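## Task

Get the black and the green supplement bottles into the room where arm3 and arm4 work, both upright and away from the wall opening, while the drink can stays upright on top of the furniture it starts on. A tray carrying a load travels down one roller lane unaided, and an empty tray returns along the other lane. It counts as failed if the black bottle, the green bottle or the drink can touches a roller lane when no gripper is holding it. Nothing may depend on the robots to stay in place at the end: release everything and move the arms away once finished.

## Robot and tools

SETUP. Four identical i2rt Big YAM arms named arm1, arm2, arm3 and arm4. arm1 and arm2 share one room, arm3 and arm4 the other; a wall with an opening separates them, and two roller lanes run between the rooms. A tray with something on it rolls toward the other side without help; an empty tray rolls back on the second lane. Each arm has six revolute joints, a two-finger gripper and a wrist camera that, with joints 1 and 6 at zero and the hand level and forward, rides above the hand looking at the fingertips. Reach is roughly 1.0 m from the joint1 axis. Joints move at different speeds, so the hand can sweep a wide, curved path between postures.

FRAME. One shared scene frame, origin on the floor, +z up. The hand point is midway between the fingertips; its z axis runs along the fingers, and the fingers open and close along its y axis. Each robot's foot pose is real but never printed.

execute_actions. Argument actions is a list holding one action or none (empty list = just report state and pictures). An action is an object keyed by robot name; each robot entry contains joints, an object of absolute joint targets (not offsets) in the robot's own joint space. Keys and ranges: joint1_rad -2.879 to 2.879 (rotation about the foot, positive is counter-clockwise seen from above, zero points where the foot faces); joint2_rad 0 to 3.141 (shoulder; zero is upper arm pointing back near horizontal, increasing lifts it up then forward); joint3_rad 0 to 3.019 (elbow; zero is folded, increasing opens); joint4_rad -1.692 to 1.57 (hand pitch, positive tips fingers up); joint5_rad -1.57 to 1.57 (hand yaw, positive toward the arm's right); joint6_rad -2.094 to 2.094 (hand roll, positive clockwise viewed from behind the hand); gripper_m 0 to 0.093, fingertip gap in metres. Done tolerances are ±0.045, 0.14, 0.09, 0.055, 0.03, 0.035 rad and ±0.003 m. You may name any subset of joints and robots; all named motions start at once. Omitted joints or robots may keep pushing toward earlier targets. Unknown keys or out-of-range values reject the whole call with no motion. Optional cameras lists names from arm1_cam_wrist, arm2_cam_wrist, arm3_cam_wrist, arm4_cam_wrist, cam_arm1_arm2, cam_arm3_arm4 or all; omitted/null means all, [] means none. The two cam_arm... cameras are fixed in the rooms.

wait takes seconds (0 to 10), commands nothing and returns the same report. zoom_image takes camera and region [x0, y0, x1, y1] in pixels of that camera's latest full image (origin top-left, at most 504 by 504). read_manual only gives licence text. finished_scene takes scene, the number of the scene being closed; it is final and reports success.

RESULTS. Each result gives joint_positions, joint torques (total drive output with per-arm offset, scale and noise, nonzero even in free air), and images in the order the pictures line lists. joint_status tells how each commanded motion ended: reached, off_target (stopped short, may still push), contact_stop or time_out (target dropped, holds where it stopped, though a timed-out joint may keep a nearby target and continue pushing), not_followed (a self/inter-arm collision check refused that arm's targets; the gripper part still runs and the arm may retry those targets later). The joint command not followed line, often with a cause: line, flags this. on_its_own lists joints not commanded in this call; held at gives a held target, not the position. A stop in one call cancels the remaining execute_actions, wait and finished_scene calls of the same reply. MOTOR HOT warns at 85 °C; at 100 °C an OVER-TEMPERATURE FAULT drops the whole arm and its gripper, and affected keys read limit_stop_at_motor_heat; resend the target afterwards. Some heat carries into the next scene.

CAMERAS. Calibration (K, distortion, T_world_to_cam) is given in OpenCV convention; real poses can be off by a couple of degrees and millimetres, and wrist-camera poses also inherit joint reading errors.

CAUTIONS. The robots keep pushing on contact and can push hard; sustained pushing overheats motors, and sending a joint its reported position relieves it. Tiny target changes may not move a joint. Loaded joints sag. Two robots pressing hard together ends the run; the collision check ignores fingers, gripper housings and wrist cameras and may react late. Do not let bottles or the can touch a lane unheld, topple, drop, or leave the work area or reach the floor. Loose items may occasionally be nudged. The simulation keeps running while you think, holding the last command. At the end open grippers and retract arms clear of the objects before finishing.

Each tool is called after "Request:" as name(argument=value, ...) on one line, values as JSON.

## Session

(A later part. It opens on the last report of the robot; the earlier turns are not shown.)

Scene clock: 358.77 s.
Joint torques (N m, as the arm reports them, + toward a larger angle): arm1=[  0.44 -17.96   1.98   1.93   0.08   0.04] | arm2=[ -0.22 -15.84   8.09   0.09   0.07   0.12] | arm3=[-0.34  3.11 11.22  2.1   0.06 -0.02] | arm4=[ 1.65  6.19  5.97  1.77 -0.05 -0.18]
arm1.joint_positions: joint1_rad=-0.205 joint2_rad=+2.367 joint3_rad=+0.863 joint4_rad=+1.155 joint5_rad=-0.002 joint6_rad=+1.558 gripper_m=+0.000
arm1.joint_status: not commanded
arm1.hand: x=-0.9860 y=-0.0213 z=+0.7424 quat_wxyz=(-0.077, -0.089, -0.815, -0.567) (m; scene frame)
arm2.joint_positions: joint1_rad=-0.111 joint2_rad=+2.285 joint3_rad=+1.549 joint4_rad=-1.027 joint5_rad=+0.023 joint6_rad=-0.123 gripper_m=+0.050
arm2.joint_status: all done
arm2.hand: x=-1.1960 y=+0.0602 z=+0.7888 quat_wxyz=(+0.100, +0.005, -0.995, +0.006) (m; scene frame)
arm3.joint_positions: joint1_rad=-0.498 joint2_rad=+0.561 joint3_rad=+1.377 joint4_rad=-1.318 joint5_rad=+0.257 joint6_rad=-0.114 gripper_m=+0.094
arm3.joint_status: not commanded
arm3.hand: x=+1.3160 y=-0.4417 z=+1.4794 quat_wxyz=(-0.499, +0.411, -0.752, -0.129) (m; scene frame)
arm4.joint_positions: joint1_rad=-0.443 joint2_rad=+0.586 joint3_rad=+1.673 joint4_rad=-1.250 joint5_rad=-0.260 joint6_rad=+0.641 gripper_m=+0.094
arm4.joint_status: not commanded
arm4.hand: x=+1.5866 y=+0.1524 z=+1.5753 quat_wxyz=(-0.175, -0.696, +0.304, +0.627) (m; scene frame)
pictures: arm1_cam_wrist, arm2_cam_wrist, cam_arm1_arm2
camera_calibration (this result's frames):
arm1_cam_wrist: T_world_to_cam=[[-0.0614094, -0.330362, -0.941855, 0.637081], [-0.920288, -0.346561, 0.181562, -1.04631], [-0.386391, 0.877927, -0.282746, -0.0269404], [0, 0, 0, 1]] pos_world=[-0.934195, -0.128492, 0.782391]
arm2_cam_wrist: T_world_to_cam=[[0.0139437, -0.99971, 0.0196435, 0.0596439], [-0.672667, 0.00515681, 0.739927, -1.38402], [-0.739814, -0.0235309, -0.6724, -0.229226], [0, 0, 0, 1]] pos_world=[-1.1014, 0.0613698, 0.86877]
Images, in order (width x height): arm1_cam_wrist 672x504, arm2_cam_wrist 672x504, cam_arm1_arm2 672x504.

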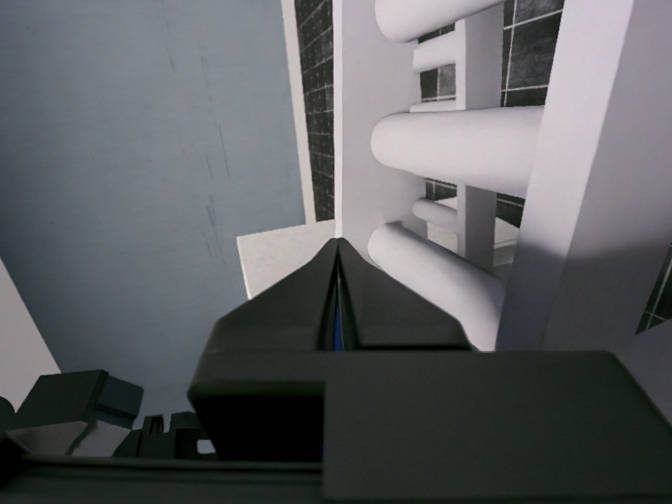

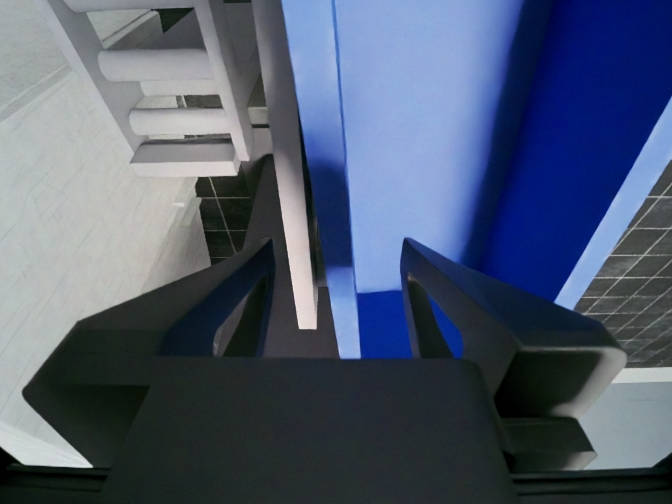

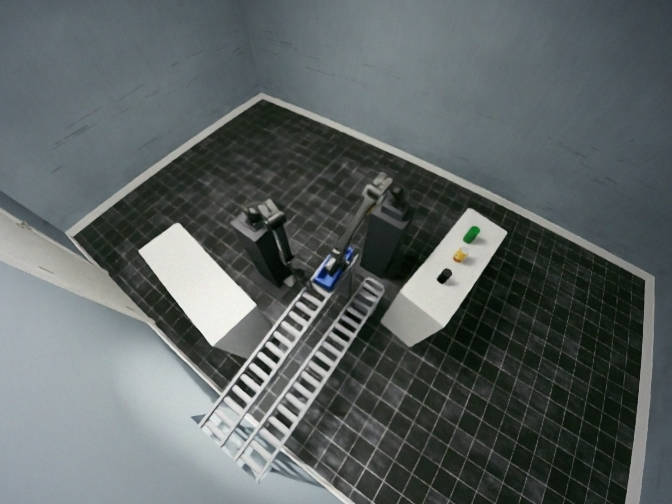

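Request:
execute_actions(actions=[{"arm2": {"joints": {"joint2_rad": 1.885, "joint3_rad": 1.468, "joint4_rad": -1.14, "joint5_rad": 0.0, "joint6_rad": -0.185, "gripper_m": 0.09}}}], cameras=["arm2_cam_wrist"])

Request:
execute_actions(actions=[{"arm2": {"joints": {"joint1_rad": 1.108}}}], cameras=["arm2_cam_wrist", "cam_arm1_arm2"])

Scene clock: 378.53 s.
Joint torques (N m, as the arm reports them, + toward a larger angle): arm1=[  0.3  -17.95   2.     1.92   0.09   0.04] | arm2=[ -0.19 -14.17  10.78  -0.2   -0.18  -0.06] | arm3=[-0.23  3.28 11.26  2.08  0.05 -0.01] | arm4=[ 1.73  5.96  5.97  1.79 -0.07 -0.17]
arm1.joint_positions: joint1_rad=-0.205 joint2_rad=+2.367 joint3_rad=+0.863 joint4_rad=+1.155 joint5_rad=-0.002 joint6_rad=+1.558 gripper_m=+0.000
arm1.joint_status: not commanded
arm1.hand: x=-0.9860 y=-0.0213 z=+0.7424 quat_wxyz=(-0.077, -0.089, -0.815, -0.567) (m; scene frame)
arm2.joint_positions: joint1_rad=-0.111 joint2_rad=+1.886 joint3_rad=+1.456 joint4_rad=-1.132 joint5_rad=+0.003 joint6_rad=-0.175 gripper_m=+0.090
arm2.joint_status: all done
arm2.hand: x=-1.1983 y=+0.0665 z=+0.9789 quat_wxyz=(-0.001, +0.030, -1.000, +0.008) (m; scene frame)
arm3.joint_positions: joint1_rad=-0.498 joint2_rad=+0.561 joint3_rad=+1.377 joint4_rad=-1.318 joint5_rad=+0.257 joint6_rad=-0.114 gripper_m=+0.094
arm3.joint_status: not commanded
arm3.hand: x=+1.3160 y=-0.4417 z=+1.4794 quat_wxyz=(-0.499, +0.411, -0.752, -0.129) (m; scene frame)
arm4.joint_positions: joint1_rad=-0.443 joint2_rad=+0.586 joint3_rad=+1.673 joint4_rad=-1.250 joint5_rad=-0.260 joint6_rad=+0.641 gripper_m=+0.094
arm4.joint_status: not commanded
arm4.hand: x=+1.5866 y=+0.1524 z=+1.5753 quat_wxyz=(-0.175, -0.696, +0.304, +0.627) (m; scene frame)
pictures: arm2_cam_wrist
camera_calibration (this result's frames):
arm2_cam_wrist: T_world_to_cam=[[0.0619579, -0.997751, 0.0255651, 0.1138], [-0.806427, -0.034952, 0.5903, -1.53741], [-0.588079, -0.0571901, -0.806779, 0.212658], [0, 0, 0, 1]] pos_world=[-1.1218, 0.0719702, 1.07619]
Images, in order (width x height): arm2_cam_wrist 672x504.

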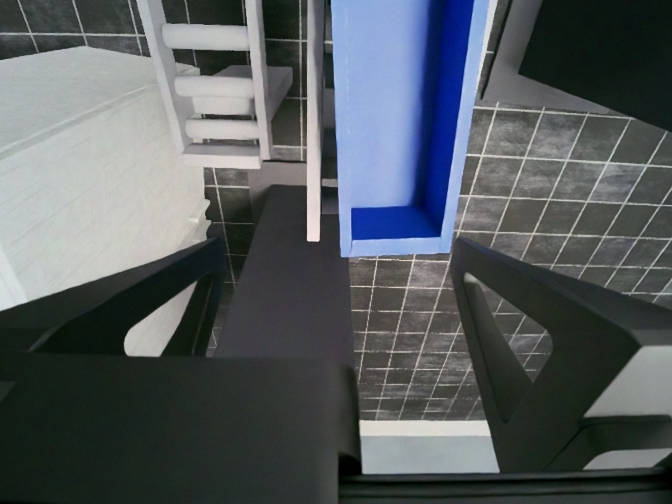

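Scene clock: 380.23 s.
Joint torques (N m, as the arm reports them, + toward a larger angle): arm1=[  0.31 -17.96   1.99   1.93   0.08   0.03] | arm2=[  0.08 -13.85  10.6   -0.36   0.02  -0.02] | arm3=[-0.22  3.19 11.24  2.16  0.04  0.  ] | arm4=[ 1.7   6.04  5.94  1.78 -0.06 -0.19]
arm1.joint_positions: joint1_rad=-0.205 joint2_rad=+2.367 joint3_rad=+0.863 joint4_rad=+1.155 joint5_rad=-0.002 joint6_rad=+1.558 gripper_m=+0.000
arm1.joint_status: not commanded
arm1.hand: x=-0.9860 y=-0.0213 z=+0.7424 quat_wxyz=(-0.077, -0.089, -0.815, -0.567) (m; scene frame)
arm2.joint_positions: joint1_rad=+1.110 joint2_rad=+1.886 joint3_rad=+1.456 joint4_rad=-1.132 joint5_rad=-0.001 joint6_rad=-0.177 gripper_m=+0.090
arm2.joint_status: all done
arm2.hand: x=-1.4997 y=+0.6252 z=+0.9741 quat_wxyz=(+0.003, +0.599, -0.801, +0.000) (m; scene frame)
arm3.joint_positions: joint1_rad=-0.498 joint2_rad=+0.561 joint3_rad=+1.377 joint4_rad=-1.318 joint5_rad=+0.257 joint6_rad=-0.114 gripper_m=+0.094
arm3.joint_status: not commanded
arm3.hand: x=+1.3160 y=-0.4417 z=+1.4794 quat_wxyz=(-0.499, +0.411, -0.752, -0.129) (m; scene frame)
arm4.joint_positions: joint1_rad=-0.443 joint2_rad=+0.586 joint3_rad=+1.673 joint4_rad=-1.250 joint5_rad=-0.260 joint6_rad=+0.641 gripper_m=+0.094
arm4.joint_status: not commanded
arm4.hand: x=+1.5866 y=+0.1524 z=+1.5753 quat_wxyz=(-0.175, -0.696, +0.304, +0.627) (m; scene frame)
pictures: arm2_cam_wrist, cam_arm1_arm2
camera_calibration (this result's frames):
arm2_cam_wrist: T_world_to_cam=[[0.959529, -0.281538, 0.00631842, 1.6071], [-0.229911, -0.770226, 0.594889, -0.438234], [-0.162617, -0.572266, -0.803783, 1.02061], [0, 0, 0, 1]] pos_world=[-1.47684, 0.698982, 1.0709]
Images, in order (width x height): arm2_cam_wrist 672x504, cam_arm1_arm2 672x504.

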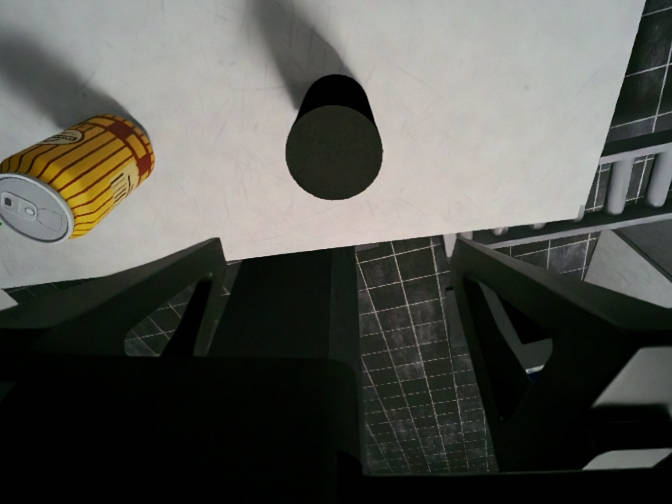

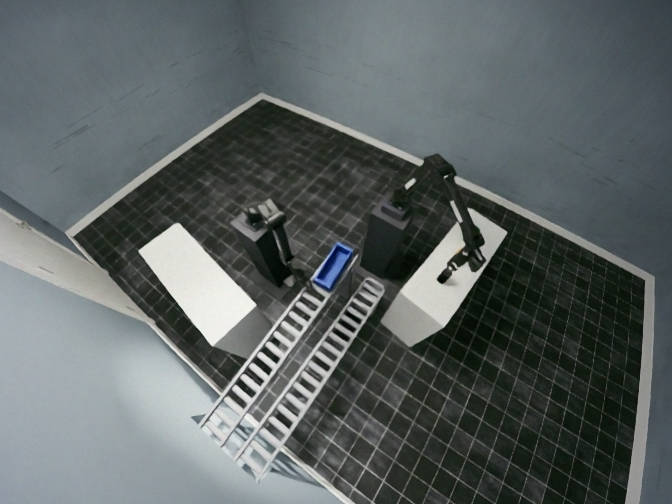

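Request:
execute_actions(actions=[{"arm2": {"joints": {"joint2_rad": 2.04, "joint3_rad": 1.37, "joint4_rad": -0.865}}}], cameras=["arm2_cam_wrist"])

Scene clock: 395.50 s.
Joint torques (N m, as the arm reports them, + toward a larger angle): arm1=[  0.31 -17.97   1.98   1.91   0.09   0.04] | arm2=[ -0.32 -15.06   8.7    0.33   0.    -0.05] | arm3=[-0.36  3.18 11.27  2.05  0.08 -0.03] | arm4=[ 1.65  6.07  5.93  1.76 -0.07 -0.18]
arm1.joint_positions: joint1_rad=-0.205 joint2_rad=+2.367 joint3_rad=+0.863 joint4_rad=+1.155 joint5_rad=-0.002 joint6_rad=+1.558 gripper_m=+0.000
arm1.joint_status: not commanded
arm1.hand: x=-0.9860 y=-0.0213 z=+0.7424 quat_wxyz=(-0.077, -0.089, -0.815, -0.567) (m; scene frame)
arm2.joint_positions: joint1_rad=+1.110 joint2_rad=+2.051 joint3_rad=+1.364 joint4_rad=-0.876 joint5_rad=-0.001 joint6_rad=-0.177 gripper_m=+0.090
arm2.joint_status: all done
arm2.hand: x=-1.5001 y=+0.6246 z=+0.8566 quat_wxyz=(+0.003, +0.599, -0.801, +0.001) (m; scene frame)
arm3.joint_positions: joint1_rad=-0.498 joint2_rad=+0.561 joint3_rad=+1.377 joint4_rad=-1.318 joint5_rad=+0.257 joint6_rad=-0.114 gripper_m=+0.094
arm3.joint_status: not commanded
arm3.hand: x=+1.3160 y=-0.4417 z=+1.4794 quat_wxyz=(-0.499, +0.411, -0.752, -0.129) (m; scene frame)
arm4.joint_positions: joint1_rad=-0.443 joint2_rad=+0.586 joint3_rad=+1.673 joint4_rad=-1.250 joint5_rad=-0.260 joint6_rad=+0.641 gripper_m=+0.094
arm4.joint_status: not commanded
arm4.hand: x=+1.5866 y=+0.1524 z=+1.5753 quat_wxyz=(-0.175, -0.696, +0.304, +0.627) (m; scene frame)
pictures: arm2_cam_wrist
camera_calibration (this result's frames):
arm2_cam_wrist: T_world_to_cam=[[0.959533, -0.28153, 0.00611454, 1.60824], [-0.229605, -0.769617, 0.595795, -0.369588], [-0.163028, -0.573088, -0.803114, 0.925053], [0, 0, 0, 1]] pos_world=[-1.47721, 0.698464, 0.953288]
Images, in order (width x height): arm2_cam_wrist 672x504.

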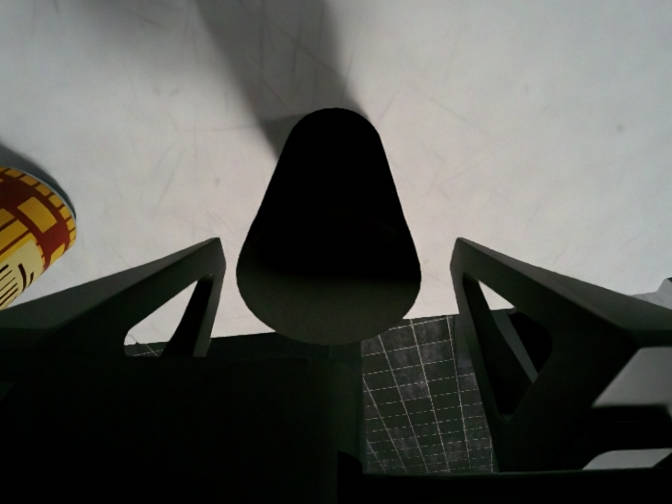

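Request:
execute_actions(actions=[{"arm2": {"joints": {"gripper_m": 0.03}}}], cameras=["arm2_cam_wrist"])

Scene clock: 402.70 s.
Joint torques (N m, as the arm reports them, + toward a larger angle): arm1=[  0.34 -17.9    1.97   1.91   0.09   0.04] | arm2=[ -0.14 -15.47   8.87   0.2    0.1   -0.01] | arm3=[-0.51  3.76 11.24  2.19  0.04  0.  ] | arm4=[ 1.58  6.2   5.96  1.76 -0.05 -0.18]
arm1.joint_positions: joint1_rad=-0.205 joint2_rad=+2.367 joint3_rad=+0.863 joint4_rad=+1.155 joint5_rad=-0.002 joint6_rad=+1.558 gripper_m=+0.000
arm1.joint_status: not commanded
arm1.hand: x=-0.9860 y=-0.0213 z=+0.7424 quat_wxyz=(-0.077, -0.089, -0.815, -0.567) (m; scene frame)
arm2.joint_positions: joint1_rad=+1.110 joint2_rad=+2.051 joint3_rad=+1.364 joint4_rad=-0.875 joint5_rad=-0.001 joint6_rad=-0.177 gripper_m=+0.058
arm2.joint_status: gripper_m off_target (ended at +0.058, target +0.030)
arm2.hand: x=-1.5001 y=+0.6248 z=+0.8566 quat_wxyz=(+0.003, +0.599, -0.801, +0.000) (m; scene frame)
arm3.joint_positions: joint1_rad=-0.498 joint2_rad=+0.561 joint3_rad=+1.377 joint4_rad=-1.318 joint5_rad=+0.257 joint6_rad=-0.114 gripper_m=+0.094
arm3.joint_status: not commanded
arm3.hand: x=+1.3160 y=-0.4417 z=+1.4794 quat_wxyz=(-0.499, +0.411, -0.752, -0.129) (m; scene frame)
arm4.joint_positions: joint1_rad=-0.443 joint2_rad=+0.586 joint3_rad=+1.673 joint4_rad=-1.250 joint5_rad=-0.260 joint6_rad=+0.641 gripper_m=+0.094
arm4.joint_status: not commanded
arm4.hand: x=+1.5866 y=+0.1524 z=+1.5753 quat_wxyz=(-0.175, -0.696, +0.304, +0.627) (m; scene frame)
pictures: arm2_cam_wrist
camera_calibration (this result's frames):
arm2_cam_wrist: T_world_to_cam=[[0.959532, -0.281538, 0.0058751, 1.60848], [-0.229608, -0.770124, 0.595138, -0.368555], [-0.16303, -0.572403, -0.803602, 0.925157], [0, 0, 0, 1]] pos_world=[-1.47718, 0.698579, 0.953349]
Images, in order (width x height): arm2_cam_wrist 672x504.

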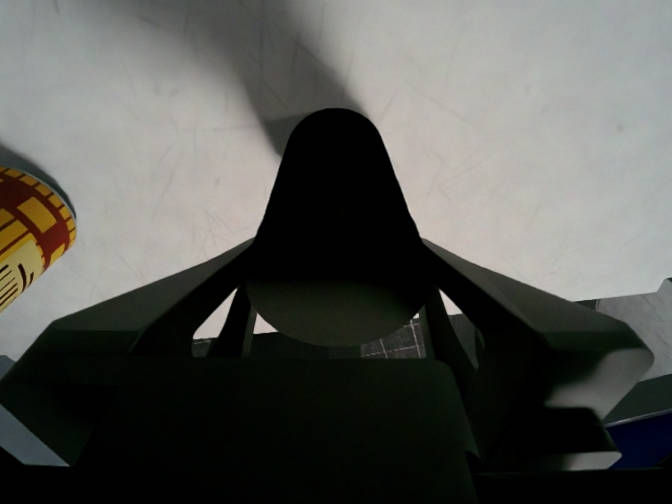

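Request:
execute_actions(actions=[{"arm2": {"joints": {"joint1_rad": -0.174, "joint3_rad": 2.035, "joint4_rad": -1.39}}}], cameras=["arm2_cam_wrist", "cam_arm1_arm2"])

Scene clock: 424.37 s.
Joint torques (N m, as the arm reports them, + toward a larger angle): arm1=[  0.3  -17.92   2.     1.92   0.09   0.04] | arm2=[  0.81 -18.67  14.46  -0.11  -0.14   0.  ] | arm3=[-0.14  3.39 11.2   2.18  0.05 -0.02] | arm4=[ 1.64  6.06  5.92  1.75 -0.06 -0.17]
arm1.joint_positions: joint1_rad=-0.205 joint2_rad=+2.367 joint3_rad=+0.863 joint4_rad=+1.155 joint5_rad=-0.002 joint6_rad=+1.558 gripper_m=+0.000
arm1.joint_status: not commanded
arm1.hand: x=-0.9860 y=-0.0213 z=+0.7424 quat_wxyz=(-0.077, -0.089, -0.815, -0.567) (m; scene frame)
arm2.joint_positions: joint1_rad=-0.183 joint2_rad=+2.059 joint3_rad=+1.993 joint4_rad=-1.382 joint5_rad=+0.002 joint6_rad=-0.178 gripper_m=+0.058
arm2.joint_status: all done
arm2.hand: x=-1.0882 y=+0.0066 z=+1.0782 quat_wxyz=(-0.057, -0.004, -0.998, +0.018) (m; scene frame)
arm3.joint_positions: joint1_rad=-0.498 joint2_rad=+0.561 joint3_rad=+1.377 joint4_rad=-1.318 joint5_rad=+0.257 joint6_rad=-0.114 gripper_m=+0.094
arm3.joint_status: not commanded
arm3.hand: x=+1.3160 y=-0.4417 z=+1.4794 quat_wxyz=(-0.499, +0.411, -0.752, -0.129) (m; scene frame)
arm4.joint_positions: joint1_rad=-0.443 joint2_rad=+0.586 joint3_rad=+1.673 joint4_rad=-1.250 joint5_rad=-0.260 joint6_rad=+0.641 gripper_m=+0.094
arm4.joint_status: not commanded
arm4.hand: x=+1.5866 y=+0.1524 z=+1.5753 quat_wxyz=(-0.175, -0.696, +0.304, +0.627) (m; scene frame)
pictures: arm2_cam_wrist, cam_arm1_arm2
camera_calibration (this result's frames):
arm2_cam_wrist: T_world_to_cam=[[-0.00982469, -0.998915, 0.045524, -0.0549113], [-0.868177, 0.0311104, 0.495279, -1.47446], [-0.496157, -0.034657, -0.867541, 0.519429], [0, 0, 0, 1]] pos_world=[-1.02291, 0.00902115, 1.18339]
Images, in order (width x height): arm2_cam_wrist 672x504, cam_arm1_arm2 672x504.

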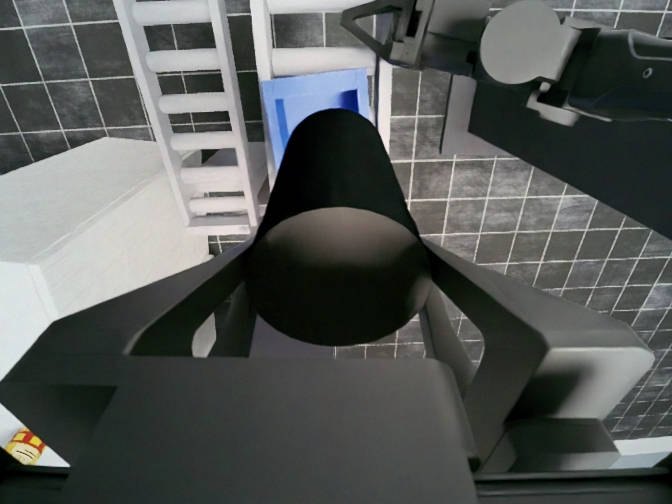

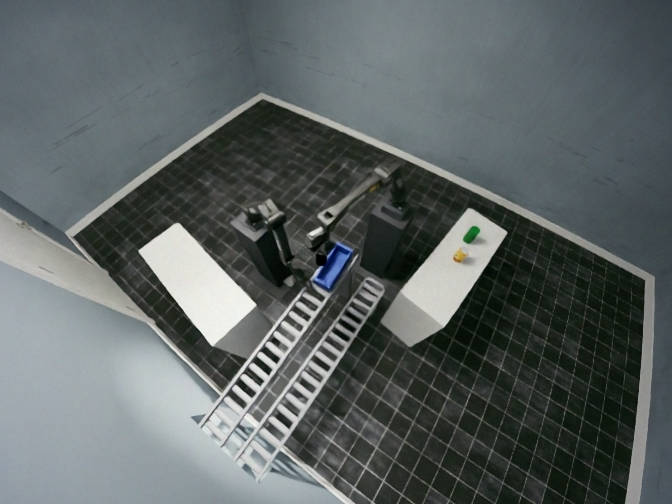

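Request:
zoom_image(camera="arm2_cam_wrist", region=[220, 0, 460, 180])

Region (220, 0, 460, 180) of arm2_cam_wrist's 672x504 image, scaled by 2.100, with more detail than that image has; it fills the top 378 rows of this view, and the rest is white.

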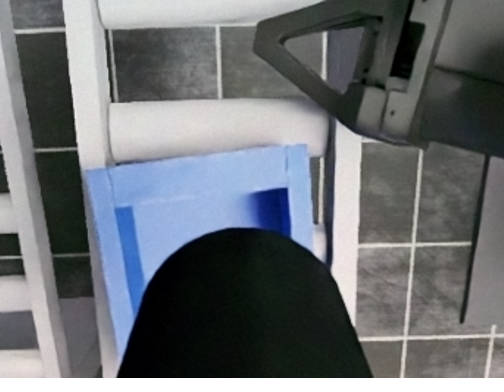

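Request:
zoom_image(camera="cam_arm1_arm2", region=[270, 220, 400, 318])

Region (270, 220, 400, 318) of cam_arm1_arm2's 672x504 image, scaled by 3.877, with more detail than that image has; it fills the top 380 rows of this view, and the rest is white.

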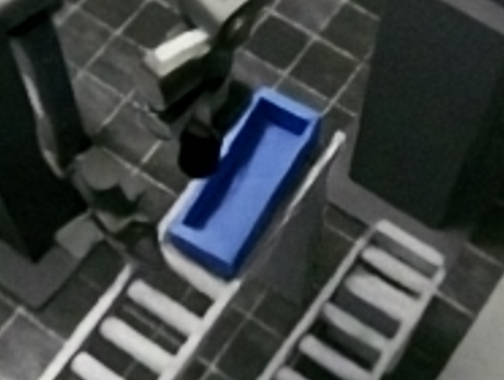

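Request:
execute_actions(actions=[{"arm2": {"joints": {"joint1_rad": -0.18, "joint2_rad": 2.30, "joint3_rad": 1.975, "joint4_rad": -1.31, "joint6_rad": -0.29}}}], cameras=["arm2_cam_wrist"])

Scene clock: 456.60 s.
Joint torques (N m, as the arm reports them, + toward a larger angle): arm1=[  0.4  -17.93   1.99   1.89   0.08   0.04] | arm2=[ -0.27 -19.79  11.33   0.05  -0.12  -0.05] | arm3=[-0.48  2.97 11.16  2.13  0.06 -0.04] | arm4=[ 1.62  5.99  5.91  1.76 -0.06 -0.17]
arm1.joint_positions: joint1_rad=-0.205 joint2_rad=+2.367 joint3_rad=+0.863 joint4_rad=+1.155 joint5_rad=-0.002 joint6_rad=+1.558 gripper_m=+0.000
arm1.joint_status: not commanded
arm1.hand: x=-0.9860 y=-0.0213 z=+0.7424 quat_wxyz=(-0.077, -0.089, -0.815, -0.567) (m; scene frame)
arm2.joint_positions: joint1_rad=-0.183 joint2_rad=+2.314 joint3_rad=+1.954 joint4_rad=-1.315 joint5_rad=+0.002 joint6_rad=-0.280 gripper_m=+0.058
arm2.joint_status: all done
arm2.hand: x=-1.0999 y=+0.0064 z=+0.8987 quat_wxyz=(+0.055, +0.046, -0.997, -0.005) (m; scene frame)
arm3.joint_positions: joint1_rad=-0.498 joint2_rad=+0.561 joint3_rad=+1.377 joint4_rad=-1.318 joint5_rad=+0.257 joint6_rad=-0.114 gripper_m=+0.094
arm3.joint_status: not commanded
arm3.hand: x=+1.3160 y=-0.4417 z=+1.4794 quat_wxyz=(-0.499, +0.411, -0.752, -0.129) (m; scene frame)
arm4.joint_positions: joint1_rad=-0.443 joint2_rad=+0.586 joint3_rad=+1.673 joint4_rad=-1.250 joint5_rad=-0.260 joint6_rad=+0.641 gripper_m=+0.094
arm4.joint_status: not commanded
arm4.hand: x=+1.5866 y=+0.1524 z=+1.5753 quat_wxyz=(-0.175, -0.696, +0.304, +0.627) (m; scene frame)
pictures: arm2_cam_wrist
camera_calibration (this result's frames):
arm2_cam_wrist: T_world_to_cam=[[0.0941946, -0.995535, -0.0060676, 0.113621], [-0.734009, -0.0735646, 0.675144, -1.40919], [-0.672576, -0.0591413, -0.737661, 0.0472532], [0, 0, 0, 1]] pos_world=[-1.01328, 0.0122422, 0.98695]
Images, in order (width x height): arm2_cam_wrist 672x504.

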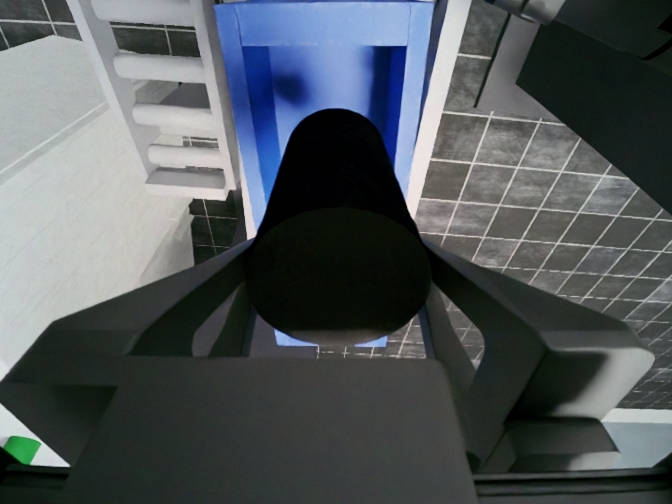

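Request:
execute_actions(actions=[{"arm2": {"joints": {"joint2_rad": 2.44, "joint4_rad": -1.17}}}], cameras=["arm2_cam_wrist", "cam_arm1_arm2"])

Scene clock: 470.63 s.
Joint torques (N m, as the arm reports them, + toward a larger angle): arm1=[  0.37 -17.85   1.99   1.94   0.08   0.03] | arm2=[ -0.02 -20.53  11.05   0.11  -0.07  -0.07] | arm3=[-0.48  3.28 11.3   2.12  0.05 -0.02] | arm4=[ 1.78  6.08  5.94  1.73 -0.05 -0.18]
arm1.joint_positions: joint1_rad=-0.205 joint2_rad=+2.367 joint3_rad=+0.863 joint4_rad=+1.155 joint5_rad=-0.002 joint6_rad=+1.558 gripper_m=+0.000
arm1.joint_status: not commanded
arm1.hand: x=-0.9860 y=-0.0213 z=+0.7424 quat_wxyz=(-0.077, -0.089, -0.815, -0.567) (m; scene frame)
arm2.joint_positions: joint1_rad=-0.183 joint2_rad=+2.468 joint3_rad=+1.954 joint4_rad=-1.178 joint5_rad=+0.002 joint6_rad=-0.280 gripper_m=+0.058
arm2.joint_status: all done
arm2.hand: x=-1.0976 y=+0.0046 z=+0.7963 quat_wxyz=(+0.063, +0.046, -0.997, -0.007) (m; scene frame)
arm3.joint_positions: joint1_rad=-0.498 joint2_rad=+0.561 joint3_rad=+1.377 joint4_rad=-1.318 joint5_rad=+0.257 joint6_rad=-0.114 gripper_m=+0.094
arm3.joint_status: not commanded
arm3.hand: x=+1.3160 y=-0.4417 z=+1.4794 quat_wxyz=(-0.499, +0.411, -0.752, -0.129) (m; scene frame)
arm4.joint_positions: joint1_rad=-0.443 joint2_rad=+0.586 joint3_rad=+1.673 joint4_rad=-1.250 joint5_rad=-0.260 joint6_rad=+0.641 gripper_m=+0.094
arm4.joint_status: not commanded
arm4.hand: x=+1.5866 y=+0.1524 z=+1.5753 quat_wxyz=(-0.175, -0.696, +0.304, +0.627) (m; scene frame)
pictures: arm2_cam_wrist, cam_arm1_arm2
camera_calibration (this result's frames):
arm2_cam_wrist: T_world_to_cam=[[0.0941567, -0.995495, -0.0111333, 0.11498], [-0.722821, -0.0760478, 0.686839, -1.33553], [-0.684591, -0.0566231, -0.726725, -0.0487074], [0, 0, 0, 1]] pos_world=[-1.00952, 0.0101401, 0.88318]
Images, in order (width x height): arm2_cam_wrist 672x504, cam_arm1_arm2 672x504.

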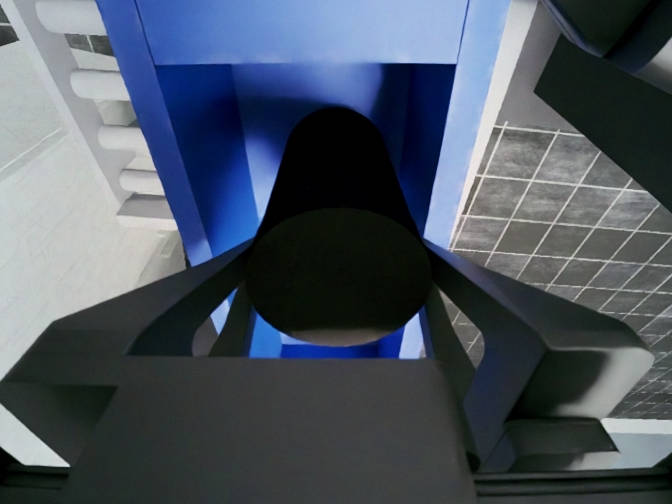

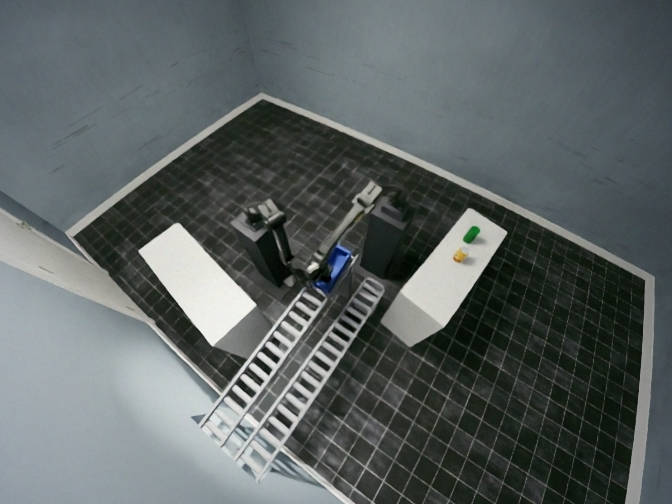

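Request:
execute_actions(actions=[{"arm2": {"joints": {"joint2_rad": 2.47, "joint4_rad": -1.125}}}], cameras=["arm2_cam_wrist"])

Request:
execute_actions(actions=[{"arm2": {"joints": {"gripper_m": 0.072}}}], cameras=["arm2_cam_wrist", "cam_arm1_arm2"])

Scene clock: 487.40 s.
Joint torques (N m, as the arm reports them, + toward a larger angle): arm1=[  0.29 -17.9    1.99   1.91   0.08   0.05] | arm2=[  0.36 -19.48  10.86   0.13  -0.12  -0.05] | arm3=[-0.21  3.32 11.26  2.15  0.05 -0.01] | arm4=[ 1.58  6.19  5.93  1.78 -0.06 -0.17]
arm1.joint_positions: joint1_rad=-0.205 joint2_rad=+2.367 joint3_rad=+0.863 joint4_rad=+1.155 joint5_rad=-0.002 joint6_rad=+1.558 gripper_m=+0.000
arm1.joint_status: not commanded
arm1.hand: x=-0.9860 y=-0.0213 z=+0.7424 quat_wxyz=(-0.077, -0.089, -0.815, -0.567) (m; scene frame)
arm2.joint_positions: joint1_rad=-0.183 joint2_rad=+2.468 joint3_rad=+1.954 joint4_rad=-1.135 joint5_rad=+0.002 joint6_rad=-0.280 gripper_m=+0.058
arm2.joint_status: all done
arm2.hand: x=-1.0872 y=+0.0026 z=+0.7952 quat_wxyz=(+0.042, +0.046, -0.998, -0.002) (m; scene frame)
arm3.joint_positions: joint1_rad=-0.498 joint2_rad=+0.561 joint3_rad=+1.377 joint4_rad=-1.318 joint5_rad=+0.257 joint6_rad=-0.114 gripper_m=+0.094
arm3.joint_status: not commanded
arm3.hand: x=+1.3160 y=-0.4417 z=+1.4794 quat_wxyz=(-0.499, +0.411, -0.752, -0.129) (m; scene frame)
arm4.joint_positions: joint1_rad=-0.443 joint2_rad=+0.586 joint3_rad=+1.673 joint4_rad=-1.250 joint5_rad=-0.260 joint6_rad=+0.641 gripper_m=+0.094
arm4.joint_status: not commanded
arm4.hand: x=+1.5866 y=+0.1524 z=+1.5753 quat_wxyz=(-0.175, -0.696, +0.304, +0.627) (m; scene frame)
pictures: arm2_cam_wrist
camera_calibration (this result's frames):
arm2_cam_wrist: T_world_to_cam=[[0.0949687, -0.99548, 0.000951467, 0.103275], [-0.751467, -0.071063, 0.655932, -1.33395], [-0.652899, -0.063008, -0.754819, 0.01433], [0, 0, 0, 1]] pos_world=[-1.00287, 0.00891724, 0.885696]
Images, in order (width x height): arm2_cam_wrist 672x504.

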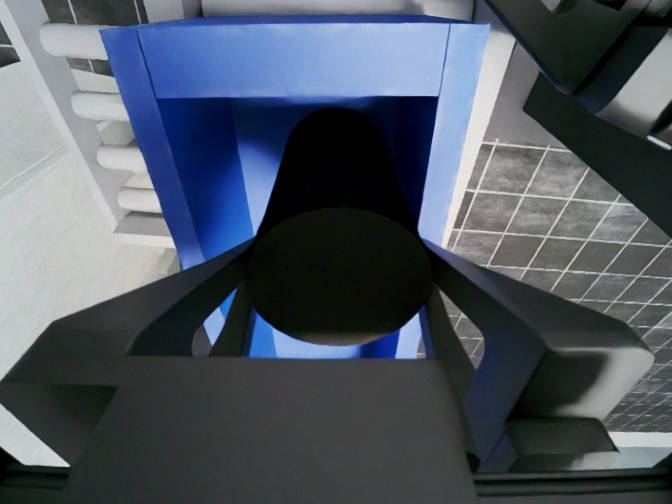

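Scene clock: 488.23 s.
Joint torques (N m, as the arm reports them, + toward a larger angle): arm1=[  0.36 -17.85   2.     1.88   0.01   0.04] | arm2=[ -0.23 -18.76  10.9    0.12  -0.05  -0.01] | arm3=[-0.48  3.36 11.17  2.11  0.04 -0.03] | arm4=[ 1.72  6.31  5.98  1.73 -0.06 -0.18]
arm1.joint_positions: joint1_rad=-0.205 joint2_rad=+2.367 joint3_rad=+0.863 joint4_rad=+1.155 joint5_rad=+0.000 joint6_rad=+1.558 gripper_m=+0.000
arm1.joint_status: not commanded
arm1.hand: x=-0.9858 y=-0.0214 z=+0.7424 quat_wxyz=(-0.077, -0.089, -0.815, -0.567) (m; scene frame)
arm2.joint_positions: joint1_rad=-0.183 joint2_rad=+2.468 joint3_rad=+1.954 joint4_rad=-1.135 joint5_rad=+0.000 joint6_rad=-0.280 gripper_m=+0.072
arm2.joint_status: all done
arm2.hand: x=-1.0871 y=+0.0028 z=+0.7952 quat_wxyz=(+0.042, +0.046, -0.998, -0.003) (m; scene frame)
arm3.joint_positions: joint1_rad=-0.498 joint2_rad=+0.561 joint3_rad=+1.377 joint4_rad=-1.318 joint5_rad=+0.257 joint6_rad=-0.114 gripper_m=+0.094
arm3.joint_status: not commanded
arm3.hand: x=+1.3160 y=-0.4417 z=+1.4794 quat_wxyz=(-0.499, +0.411, -0.752, -0.129) (m; scene frame)
arm4.joint_positions: joint1_rad=-0.443 joint2_rad=+0.586 joint3_rad=+1.673 joint4_rad=-1.250 joint5_rad=-0.260 joint6_rad=+0.641 gripper_m=+0.094
arm4.joint_status: not commanded
arm4.hand: x=+1.5866 y=+0.1524 z=+1.5753 quat_wxyz=(-0.175, -0.696, +0.304, +0.627) (m; scene frame)
pictures: arm2_cam_wrist, cam_arm1_arm2
camera_calibration (this result's frames):
arm2_cam_wrist: T_world_to_cam=[[0.0948439, -0.995492, -0.00050876, 0.104553], [-0.751663, -0.0719485, 0.655612, -1.33384], [-0.652693, -0.0617983, -0.755098, 0.0148182], [0, 0, 0, 1]] pos_world=[-1.00285, 0.00902916, 0.885726]
Images, in order (width x height): arm2_cam_wrist 672x504, cam_arm1_arm2 672x504.

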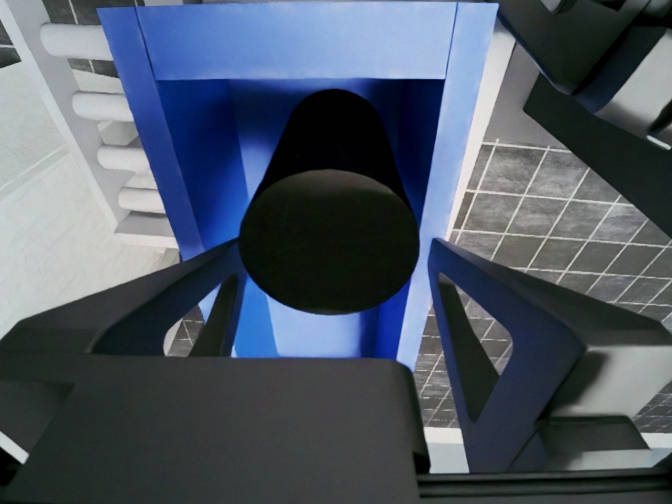

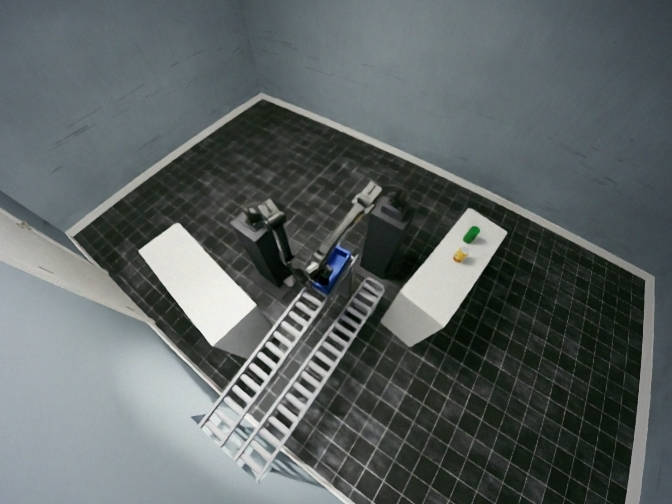

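Request:
execute_actions(actions=[{"arm2": {"joints": {"joint2_rad": 2.33, "joint3_rad": 1.92}}}], cameras=["arm2_cam_wrist"])

Request:
execute_actions(actions=[{"arm2": {"joints": {"joint1_rad": 1.846, "joint2_rad": 1.825, "joint3_rad": 1.45, "joint4_rad": -1.175, "gripper_m": 0.092}}}], cameras=["arm2_cam_wrist", "cam_arm1_arm2"])

Scene clock: 509.70 s.
Joint torques (N m, as the arm reports them, + toward a larger angle): arm1=[  0.37 -17.99   1.96   1.93   0.01   0.04] | arm2=[ -0.23 -17.51   9.92   0.39  -0.05  -0.04] | arm3=[-0.49  3.25 11.17  2.09  0.07 -0.03] | arm4=[ 1.54  6.14  5.95  1.77 -0.06 -0.18]
arm1.joint_positions: joint1_rad=-0.205 joint2_rad=+2.367 joint3_rad=+0.863 joint4_rad=+1.155 joint5_rad=+0.000 joint6_rad=+1.558 gripper_m=+0.000
arm1.joint_status: not commanded
arm1.hand: x=-0.9858 y=-0.0214 z=+0.7424 quat_wxyz=(-0.077, -0.089, -0.815, -0.567) (m; scene frame)
arm2.joint_positions: joint1_rad=-0.183 joint2_rad=+2.316 joint3_rad=+1.917 joint4_rad=-1.133 joint5_rad=+0.000 joint6_rad=-0.280 gripper_m=+0.072
arm2.joint_status: all done
arm2.hand: x=-1.0704 y=+0.0009 z=+0.8832 quat_wxyz=(-0.015, +0.047, -0.999, +0.011) (m; scene frame)
arm3.joint_positions: joint1_rad=-0.498 joint2_rad=+0.561 joint3_rad=+1.377 joint4_rad=-1.318 joint5_rad=+0.257 joint6_rad=-0.114 gripper_m=+0.094
arm3.joint_status: not commanded
arm3.hand: x=+1.3160 y=-0.4417 z=+1.4794 quat_wxyz=(-0.499, +0.411, -0.752, -0.129) (m; scene frame)
arm4.joint_positions: joint1_rad=-0.443 joint2_rad=+0.586 joint3_rad=+1.673 joint4_rad=-1.250 joint5_rad=-0.260 joint6_rad=+0.641 gripper_m=+0.094
arm4.joint_status: not commanded
arm4.hand: x=+1.5866 y=+0.1524 z=+1.5753 quat_wxyz=(-0.175, -0.696, +0.304, +0.627) (m; scene frame)
pictures: arm2_cam_wrist
camera_calibration (this result's frames):
arm2_cam_wrist: T_world_to_cam=[[0.0946342, -0.994998, 0.0319761, 0.0721672], [-0.82173, -0.0599422, 0.566716, -1.3756], [-0.561965, -0.0799064, -0.823293, 0.249449], [0, 0, 0, 1]] pos_world=[-0.997022, 0.00928226, 0.982638]
Images, in order (width x height): arm2_cam_wrist 672x504.

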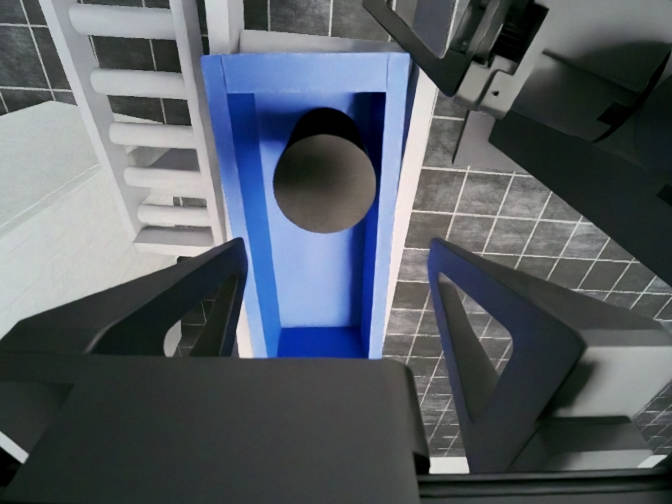

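Scene clock: 511.73 s.
Joint torques (N m, as the arm reports them, + toward a larger angle): arm1=[  0.3  -17.89   1.99   1.88   0.01   0.04] | arm2=[ -0.29 -13.51   9.14  -0.32  -0.13  -0.05] | arm3=[-0.3   3.21 11.22  2.17  0.08 -0.02] | arm4=[ 1.71  6.06  5.94  1.77 -0.06 -0.18]
arm1.joint_positions: joint1_rad=-0.205 joint2_rad=+2.367 joint3_rad=+0.863 joint4_rad=+1.155 joint5_rad=+0.000 joint6_rad=+1.558 gripper_m=+0.000
arm1.joint_status: not commanded
arm1.hand: x=-0.9858 y=-0.0214 z=+0.7424 quat_wxyz=(-0.077, -0.089, -0.815, -0.567) (m; scene frame)
arm2.joint_positions: joint1_rad=+1.852 joint2_rad=+1.829 joint3_rad=+1.459 joint4_rad=-1.165 joint5_rad=+0.000 joint6_rad=-0.282 gripper_m=+0.092
arm2.joint_status: all done
arm2.hand: x=-1.8974 y=+0.6596 z=+1.0077 quat_wxyz=(-0.006, +0.875, -0.485, -0.013) (m; scene frame)
arm3.joint_positions: joint1_rad=-0.498 joint2_rad=+0.561 joint3_rad=+1.377 joint4_rad=-1.318 joint5_rad=+0.257 joint6_rad=-0.114 gripper_m=+0.094
arm3.joint_status: not commanded
arm3.hand: x=+1.3160 y=-0.4417 z=+1.4794 quat_wxyz=(-0.499, +0.411, -0.752, -0.129) (m; scene frame)
arm4.joint_positions: joint1_rad=-0.443 joint2_rad=+0.586 joint3_rad=+1.673 joint4_rad=-1.250 joint5_rad=-0.260 joint6_rad=+0.641 gripper_m=+0.094
arm4.joint_status: not commanded
arm4.hand: x=+1.5866 y=+0.1524 z=+1.5753 quat_wxyz=(-0.175, -0.696, +0.304, +0.627) (m; scene frame)
pictures: arm2_cam_wrist, cam_arm1_arm2
camera_calibration (this result's frames):
arm2_cam_wrist: T_world_to_cam=[[0.847093, 0.531409, 0.0062424, 1.2487], [0.434453, -0.69921, 0.567764, 0.7178], [0.306079, -0.478236, -0.823168, 1.84945], [0, 0, 0, 1]] pos_world=[-1.93569, 0.722798, 1.10707]
Images, in order (width x height): arm2_cam_wrist 672x504, cam_arm1_arm2 672x504.

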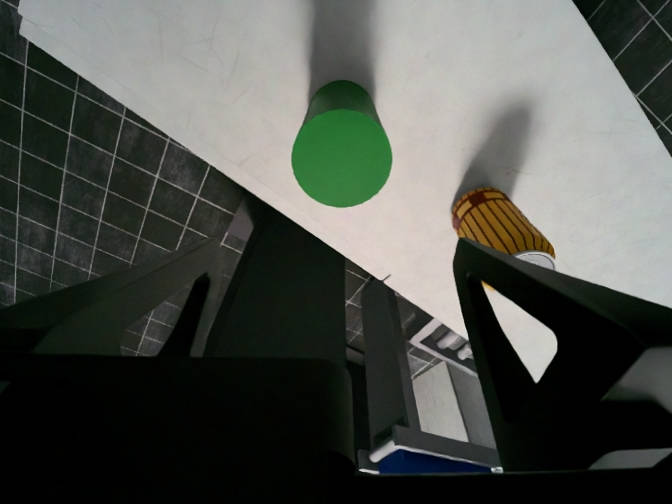

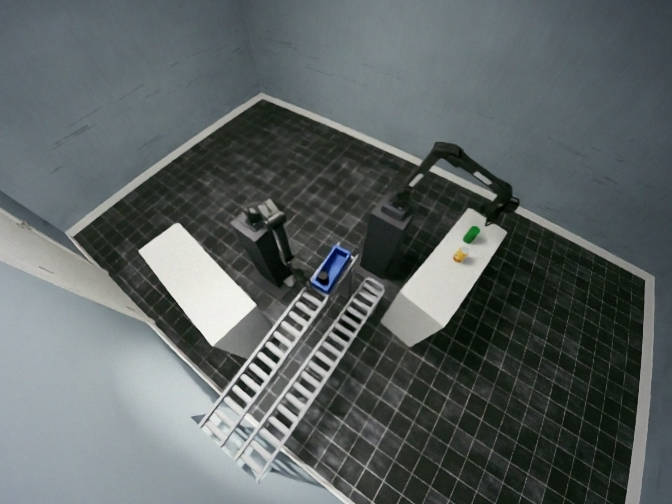

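Request:
execute_actions(actions=[{"arm2": {"joints": {"joint1_rad": 1.828, "joint2_rad": 2.003, "joint3_rad": 1.358, "joint4_rad": -0.887}}}], cameras=["arm2_cam_wrist"])

Scene clock: 522.93 s.
Joint torques (N m, as the arm reports them, + toward a larger angle): arm1=[  0.33 -17.97   1.98   1.9    0.01   0.04] | arm2=[ -0.12 -14.58   9.07   0.34  -0.08  -0.01] | arm3=[-0.43  3.31 11.22  2.15  0.06 -0.02] | arm4=[ 1.62  6.16  5.93  1.73 -0.06 -0.17]
arm1.joint_positions: joint1_rad=-0.205 joint2_rad=+2.367 joint3_rad=+0.863 joint4_rad=+1.155 joint5_rad=+0.000 joint6_rad=+1.558 gripper_m=+0.000
arm1.joint_status: not commanded
arm1.hand: x=-0.9858 y=-0.0214 z=+0.7424 quat_wxyz=(-0.077, -0.089, -0.815, -0.567) (m; scene frame)
arm2.joint_positions: joint1_rad=+1.844 joint2_rad=+2.013 joint3_rad=+1.352 joint4_rad=-0.898 joint5_rad=+0.000 joint6_rad=-0.282 gripper_m=+0.092
arm2.joint_status: all done
arm2.hand: x=-1.8940 y=+0.6594 z=+0.8753 quat_wxyz=(+0.003, +0.873, -0.488, -0.004) (m; scene frame)
arm3.joint_positions: joint1_rad=-0.498 joint2_rad=+0.561 joint3_rad=+1.377 joint4_rad=-1.318 joint5_rad=+0.257 joint6_rad=-0.114 gripper_m=+0.094
arm3.joint_status: not commanded
arm3.hand: x=+1.3160 y=-0.4417 z=+1.4794 quat_wxyz=(-0.499, +0.411, -0.752, -0.129) (m; scene frame)
arm4.joint_positions: joint1_rad=-0.443 joint2_rad=+0.586 joint3_rad=+1.673 joint4_rad=-1.250 joint5_rad=-0.260 joint6_rad=+0.641 gripper_m=+0.094
arm4.joint_status: not commanded
arm4.hand: x=+1.5866 y=+0.1524 z=+1.5753 quat_wxyz=(-0.175, -0.696, +0.304, +0.627) (m; scene frame)
pictures: arm2_cam_wrist
camera_calibration (this result's frames):
arm2_cam_wrist: T_world_to_cam=[[0.851369, 0.524567, -0.000633255, 1.26534], [0.424887, -0.68888, 0.587295, 0.749416], [0.30764, -0.500274, -0.809373, 1.74471], [0, 0, 0, 1]] pos_world=[-1.93243, 0.725333, 0.972793]
Images, in order (width x height): arm2_cam_wrist 672x504.

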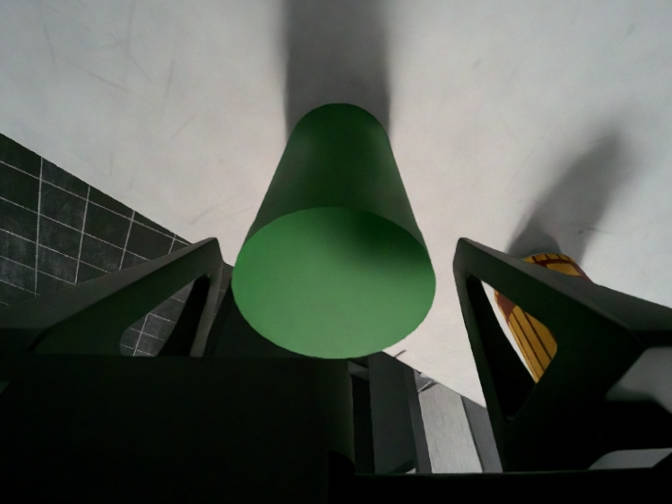

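Request:
execute_actions(actions=[{"arm2": {"joints": {"gripper_m": 0.03}}}], cameras=[])

Request:
execute_actions(actions=[{"arm2": {"joints": {"joint3_rad": 1.835, "joint4_rad": -1.293}}}], cameras=["arm2_cam_wrist"])

Scene clock: 540.10 s.
Joint torques (N m, as the arm reports them, + toward a larger angle): arm1=[  0.45 -17.94   1.99   1.92   0.02   0.03] | arm2=[ -0.37 -14.81   9.05   0.46  -0.05  -0.04] | arm3=[-0.32  3.55 11.28  2.06  0.06 -0.02] | arm4=[ 1.54  6.19  5.94  1.75 -0.05 -0.18]
arm1.joint_positions: joint1_rad=-0.205 joint2_rad=+2.367 joint3_rad=+0.863 joint4_rad=+1.155 joint5_rad=+0.000 joint6_rad=+1.558 gripper_m=+0.000
arm1.joint_status: not commanded
arm1.hand: x=-0.9858 y=-0.0214 z=+0.7424 quat_wxyz=(-0.077, -0.089, -0.815, -0.567) (m; scene frame)
arm2.joint_positions: joint1_rad=+1.844 joint2_rad=+2.013 joint3_rad=+1.352 joint4_rad=-0.897 joint5_rad=+0.000 joint6_rad=-0.282 gripper_m=+0.066
arm2.joint_status: gripper_m off_target (ended at +0.066, target +0.030)
arm2.hand: x=-1.8940 y=+0.6595 z=+0.8753 quat_wxyz=(+0.003, +0.873, -0.488, -0.004) (m; scene frame)
arm3.joint_positions: joint1_rad=-0.498 joint2_rad=+0.561 joint3_rad=+1.377 joint4_rad=-1.318 joint5_rad=+0.257 joint6_rad=-0.114 gripper_m=+0.094
arm3.joint_status: not commanded
arm3.hand: x=+1.3160 y=-0.4417 z=+1.4794 quat_wxyz=(-0.499, +0.411, -0.752, -0.129) (m; scene frame)
arm4.joint_positions: joint1_rad=-0.443 joint2_rad=+0.586 joint3_rad=+1.673 joint4_rad=-1.250 joint5_rad=-0.260 joint6_rad=+0.641 gripper_m=+0.094
arm4.joint_status: not commanded
arm4.hand: x=+1.5866 y=+0.1524 z=+1.5753 quat_wxyz=(-0.175, -0.696, +0.304, +0.627) (m; scene frame)
pictures: none
No camera images: the call's "cameras" was empty. Leave "cameras" out to get every camera's image.

Scene clock: 541.33 s.
Joint torques (N m, as the arm reports them, + toward a larger angle): arm1=[  0.39 -17.89   1.99   1.9    0.02   0.04] | arm2=[ -1.14 -16.77  14.86  -0.24  -0.04  -0.02] | arm3=[-0.22  2.98 11.21  2.21  0.07 -0.05] | arm4=[ 1.72  6.18  5.95  1.74 -0.06 -0.16]
arm1.joint_positions: joint1_rad=-0.205 joint2_rad=+2.367 joint3_rad=+0.863 joint4_rad=+1.155 joint5_rad=+0.000 joint6_rad=+1.558 gripper_m=+0.000
arm1.joint_status: not commanded
arm1.hand: x=-0.9858 y=-0.0214 z=+0.7424 quat_wxyz=(-0.077, -0.089, -0.815, -0.567) (m; scene frame)
arm2.joint_positions: joint1_rad=+1.844 joint2_rad=+2.010 joint3_rad=+1.785 joint4_rad=-1.284 joint5_rad=+0.000 joint6_rad=-0.282 gripper_m=+0.066
arm2.joint_status: all done
arm2.hand: x=-1.9148 y=+0.7407 z=+1.0251 quat_wxyz=(-0.015, +0.872, -0.488, -0.022) (m; scene frame)
arm3.joint_positions: joint1_rad=-0.498 joint2_rad=+0.561 joint3_rad=+1.377 joint4_rad=-1.318 joint5_rad=+0.257 joint6_rad=-0.114 gripper_m=+0.094
arm3.joint_status: not commanded
arm3.hand: x=+1.3160 y=-0.4417 z=+1.4794 quat_wxyz=(-0.499, +0.411, -0.752, -0.129) (m; scene frame)
arm4.joint_positions: joint1_rad=-0.443 joint2_rad=+0.586 joint3_rad=+1.673 joint4_rad=-1.250 joint5_rad=-0.260 joint6_rad=+0.641 gripper_m=+0.094
arm4.joint_status: not commanded
arm4.hand: x=+1.5866 y=+0.1524 z=+1.5753 quat_wxyz=(-0.175, -0.696, +0.304, +0.627) (m; scene frame)
pictures: arm2_cam_wrist
camera_calibration (this result's frames):
arm2_cam_wrist: T_world_to_cam=[[0.851527, 0.524139, 0.0134568, 1.22666], [0.43237, -0.716492, 0.547445, 0.801903], [0.296579, -0.460346, -0.836734, 1.89032], [0, 0, 0, 1]] pos_world=[-1.95188, 0.801822, 1.12619]
Images, in order (width x height): arm2_cam_wrist 672x504.

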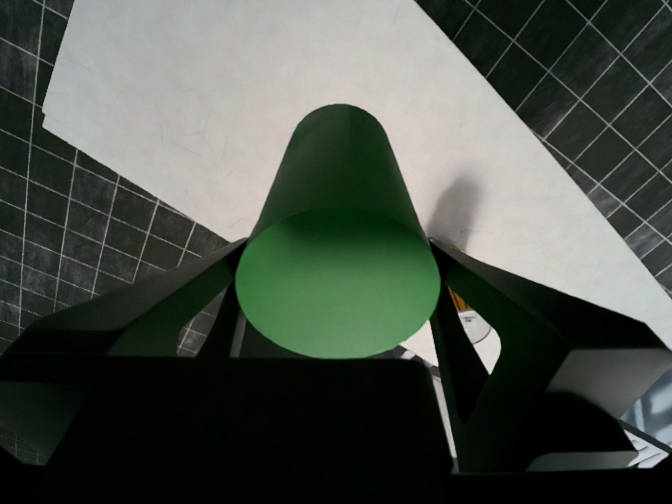

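Request:
execute_actions(actions=[{"arm2": {"joints": {"joint1_rad": -0.187, "joint2_rad": 2.14, "joint6_rad": -0.30}}}], cameras=["arm2_cam_wrist", "cam_arm1_arm2"])

Scene clock: 551.17 s.
Joint torques (N m, as the arm reports them, + toward a larger angle): arm1=[  0.29 -17.96   1.96   1.9    0.02   0.04] | arm2=[  1.15 -19.97  12.27  -0.49  -0.19  -0.06] | arm3=[-0.16  3.56 11.19  2.1   0.05  0.  ] | arm4=[ 1.55  6.1   5.93  1.73 -0.05 -0.19]
arm1.joint_positions: joint1_rad=-0.205 joint2_rad=+2.367 joint3_rad=+0.863 joint4_rad=+1.155 joint5_rad=+0.000 joint6_rad=+1.558 gripper_m=+0.000
arm1.joint_status: not commanded
arm1.hand: x=-0.9858 y=-0.0214 z=+0.7424 quat_wxyz=(-0.077, -0.089, -0.815, -0.567) (m; scene frame)
arm2.joint_positions: joint1_rad=-0.201 joint2_rad=+2.176 joint3_rad=+1.806 joint4_rad=-1.282 joint5_rad=+0.002 joint6_rad=-0.292 gripper_m=+0.066
arm2.joint_status: all done
arm2.hand: x=-1.1322 y=+0.0014 z=+0.9349 quat_wxyz=(+0.044, +0.043, -0.998, -0.003) (m; scene frame)
arm3.joint_positions: joint1_rad=-0.498 joint2_rad=+0.561 joint3_rad=+1.377 joint4_rad=-1.318 joint5_rad=+0.257 joint6_rad=-0.114 gripper_m=+0.094
arm3.joint_status: not commanded
arm3.hand: x=+1.3160 y=-0.4417 z=+1.4794 quat_wxyz=(-0.499, +0.411, -0.752, -0.129) (m; scene frame)
arm4.joint_positions: joint1_rad=-0.443 joint2_rad=+0.586 joint3_rad=+1.673 joint4_rad=-1.250 joint5_rad=-0.260 joint6_rad=+0.641 gripper_m=+0.094
arm4.joint_status: not commanded
arm4.hand: x=+1.5866 y=+0.1524 z=+1.5753 quat_wxyz=(-0.175, -0.696, +0.304, +0.627) (m; scene frame)
pictures: arm2_cam_wrist, cam_arm1_arm2
camera_calibration (this result's frames):
arm2_cam_wrist: T_world_to_cam=[[0.088484, -0.996078, -0.000224453, 0.100038], [-0.749515, -0.0667297, 0.658616, -1.45978], [-0.656047, -0.0581087, -0.75248, 0.0844909], [0, 0, 0, 1]] pos_world=[-1.04755, 0.00714504, 1.02503]
Images, in order (width x height): arm2_cam_wrist 672x504, cam_arm1_arm2 672x504.

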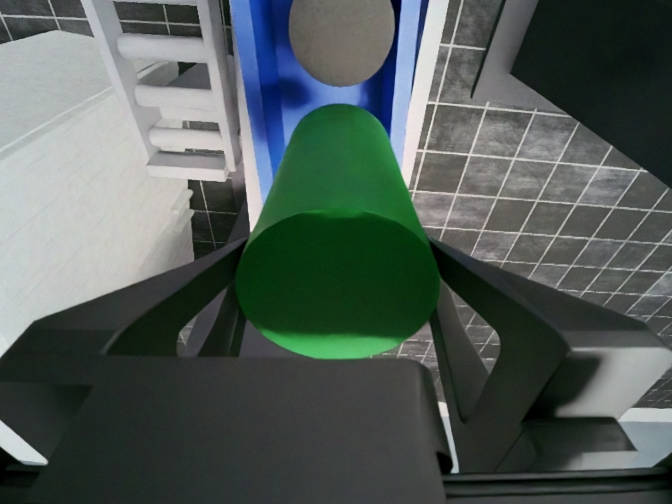

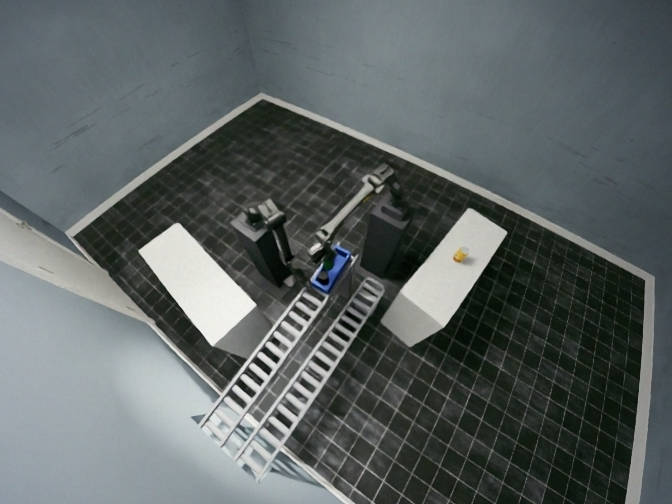

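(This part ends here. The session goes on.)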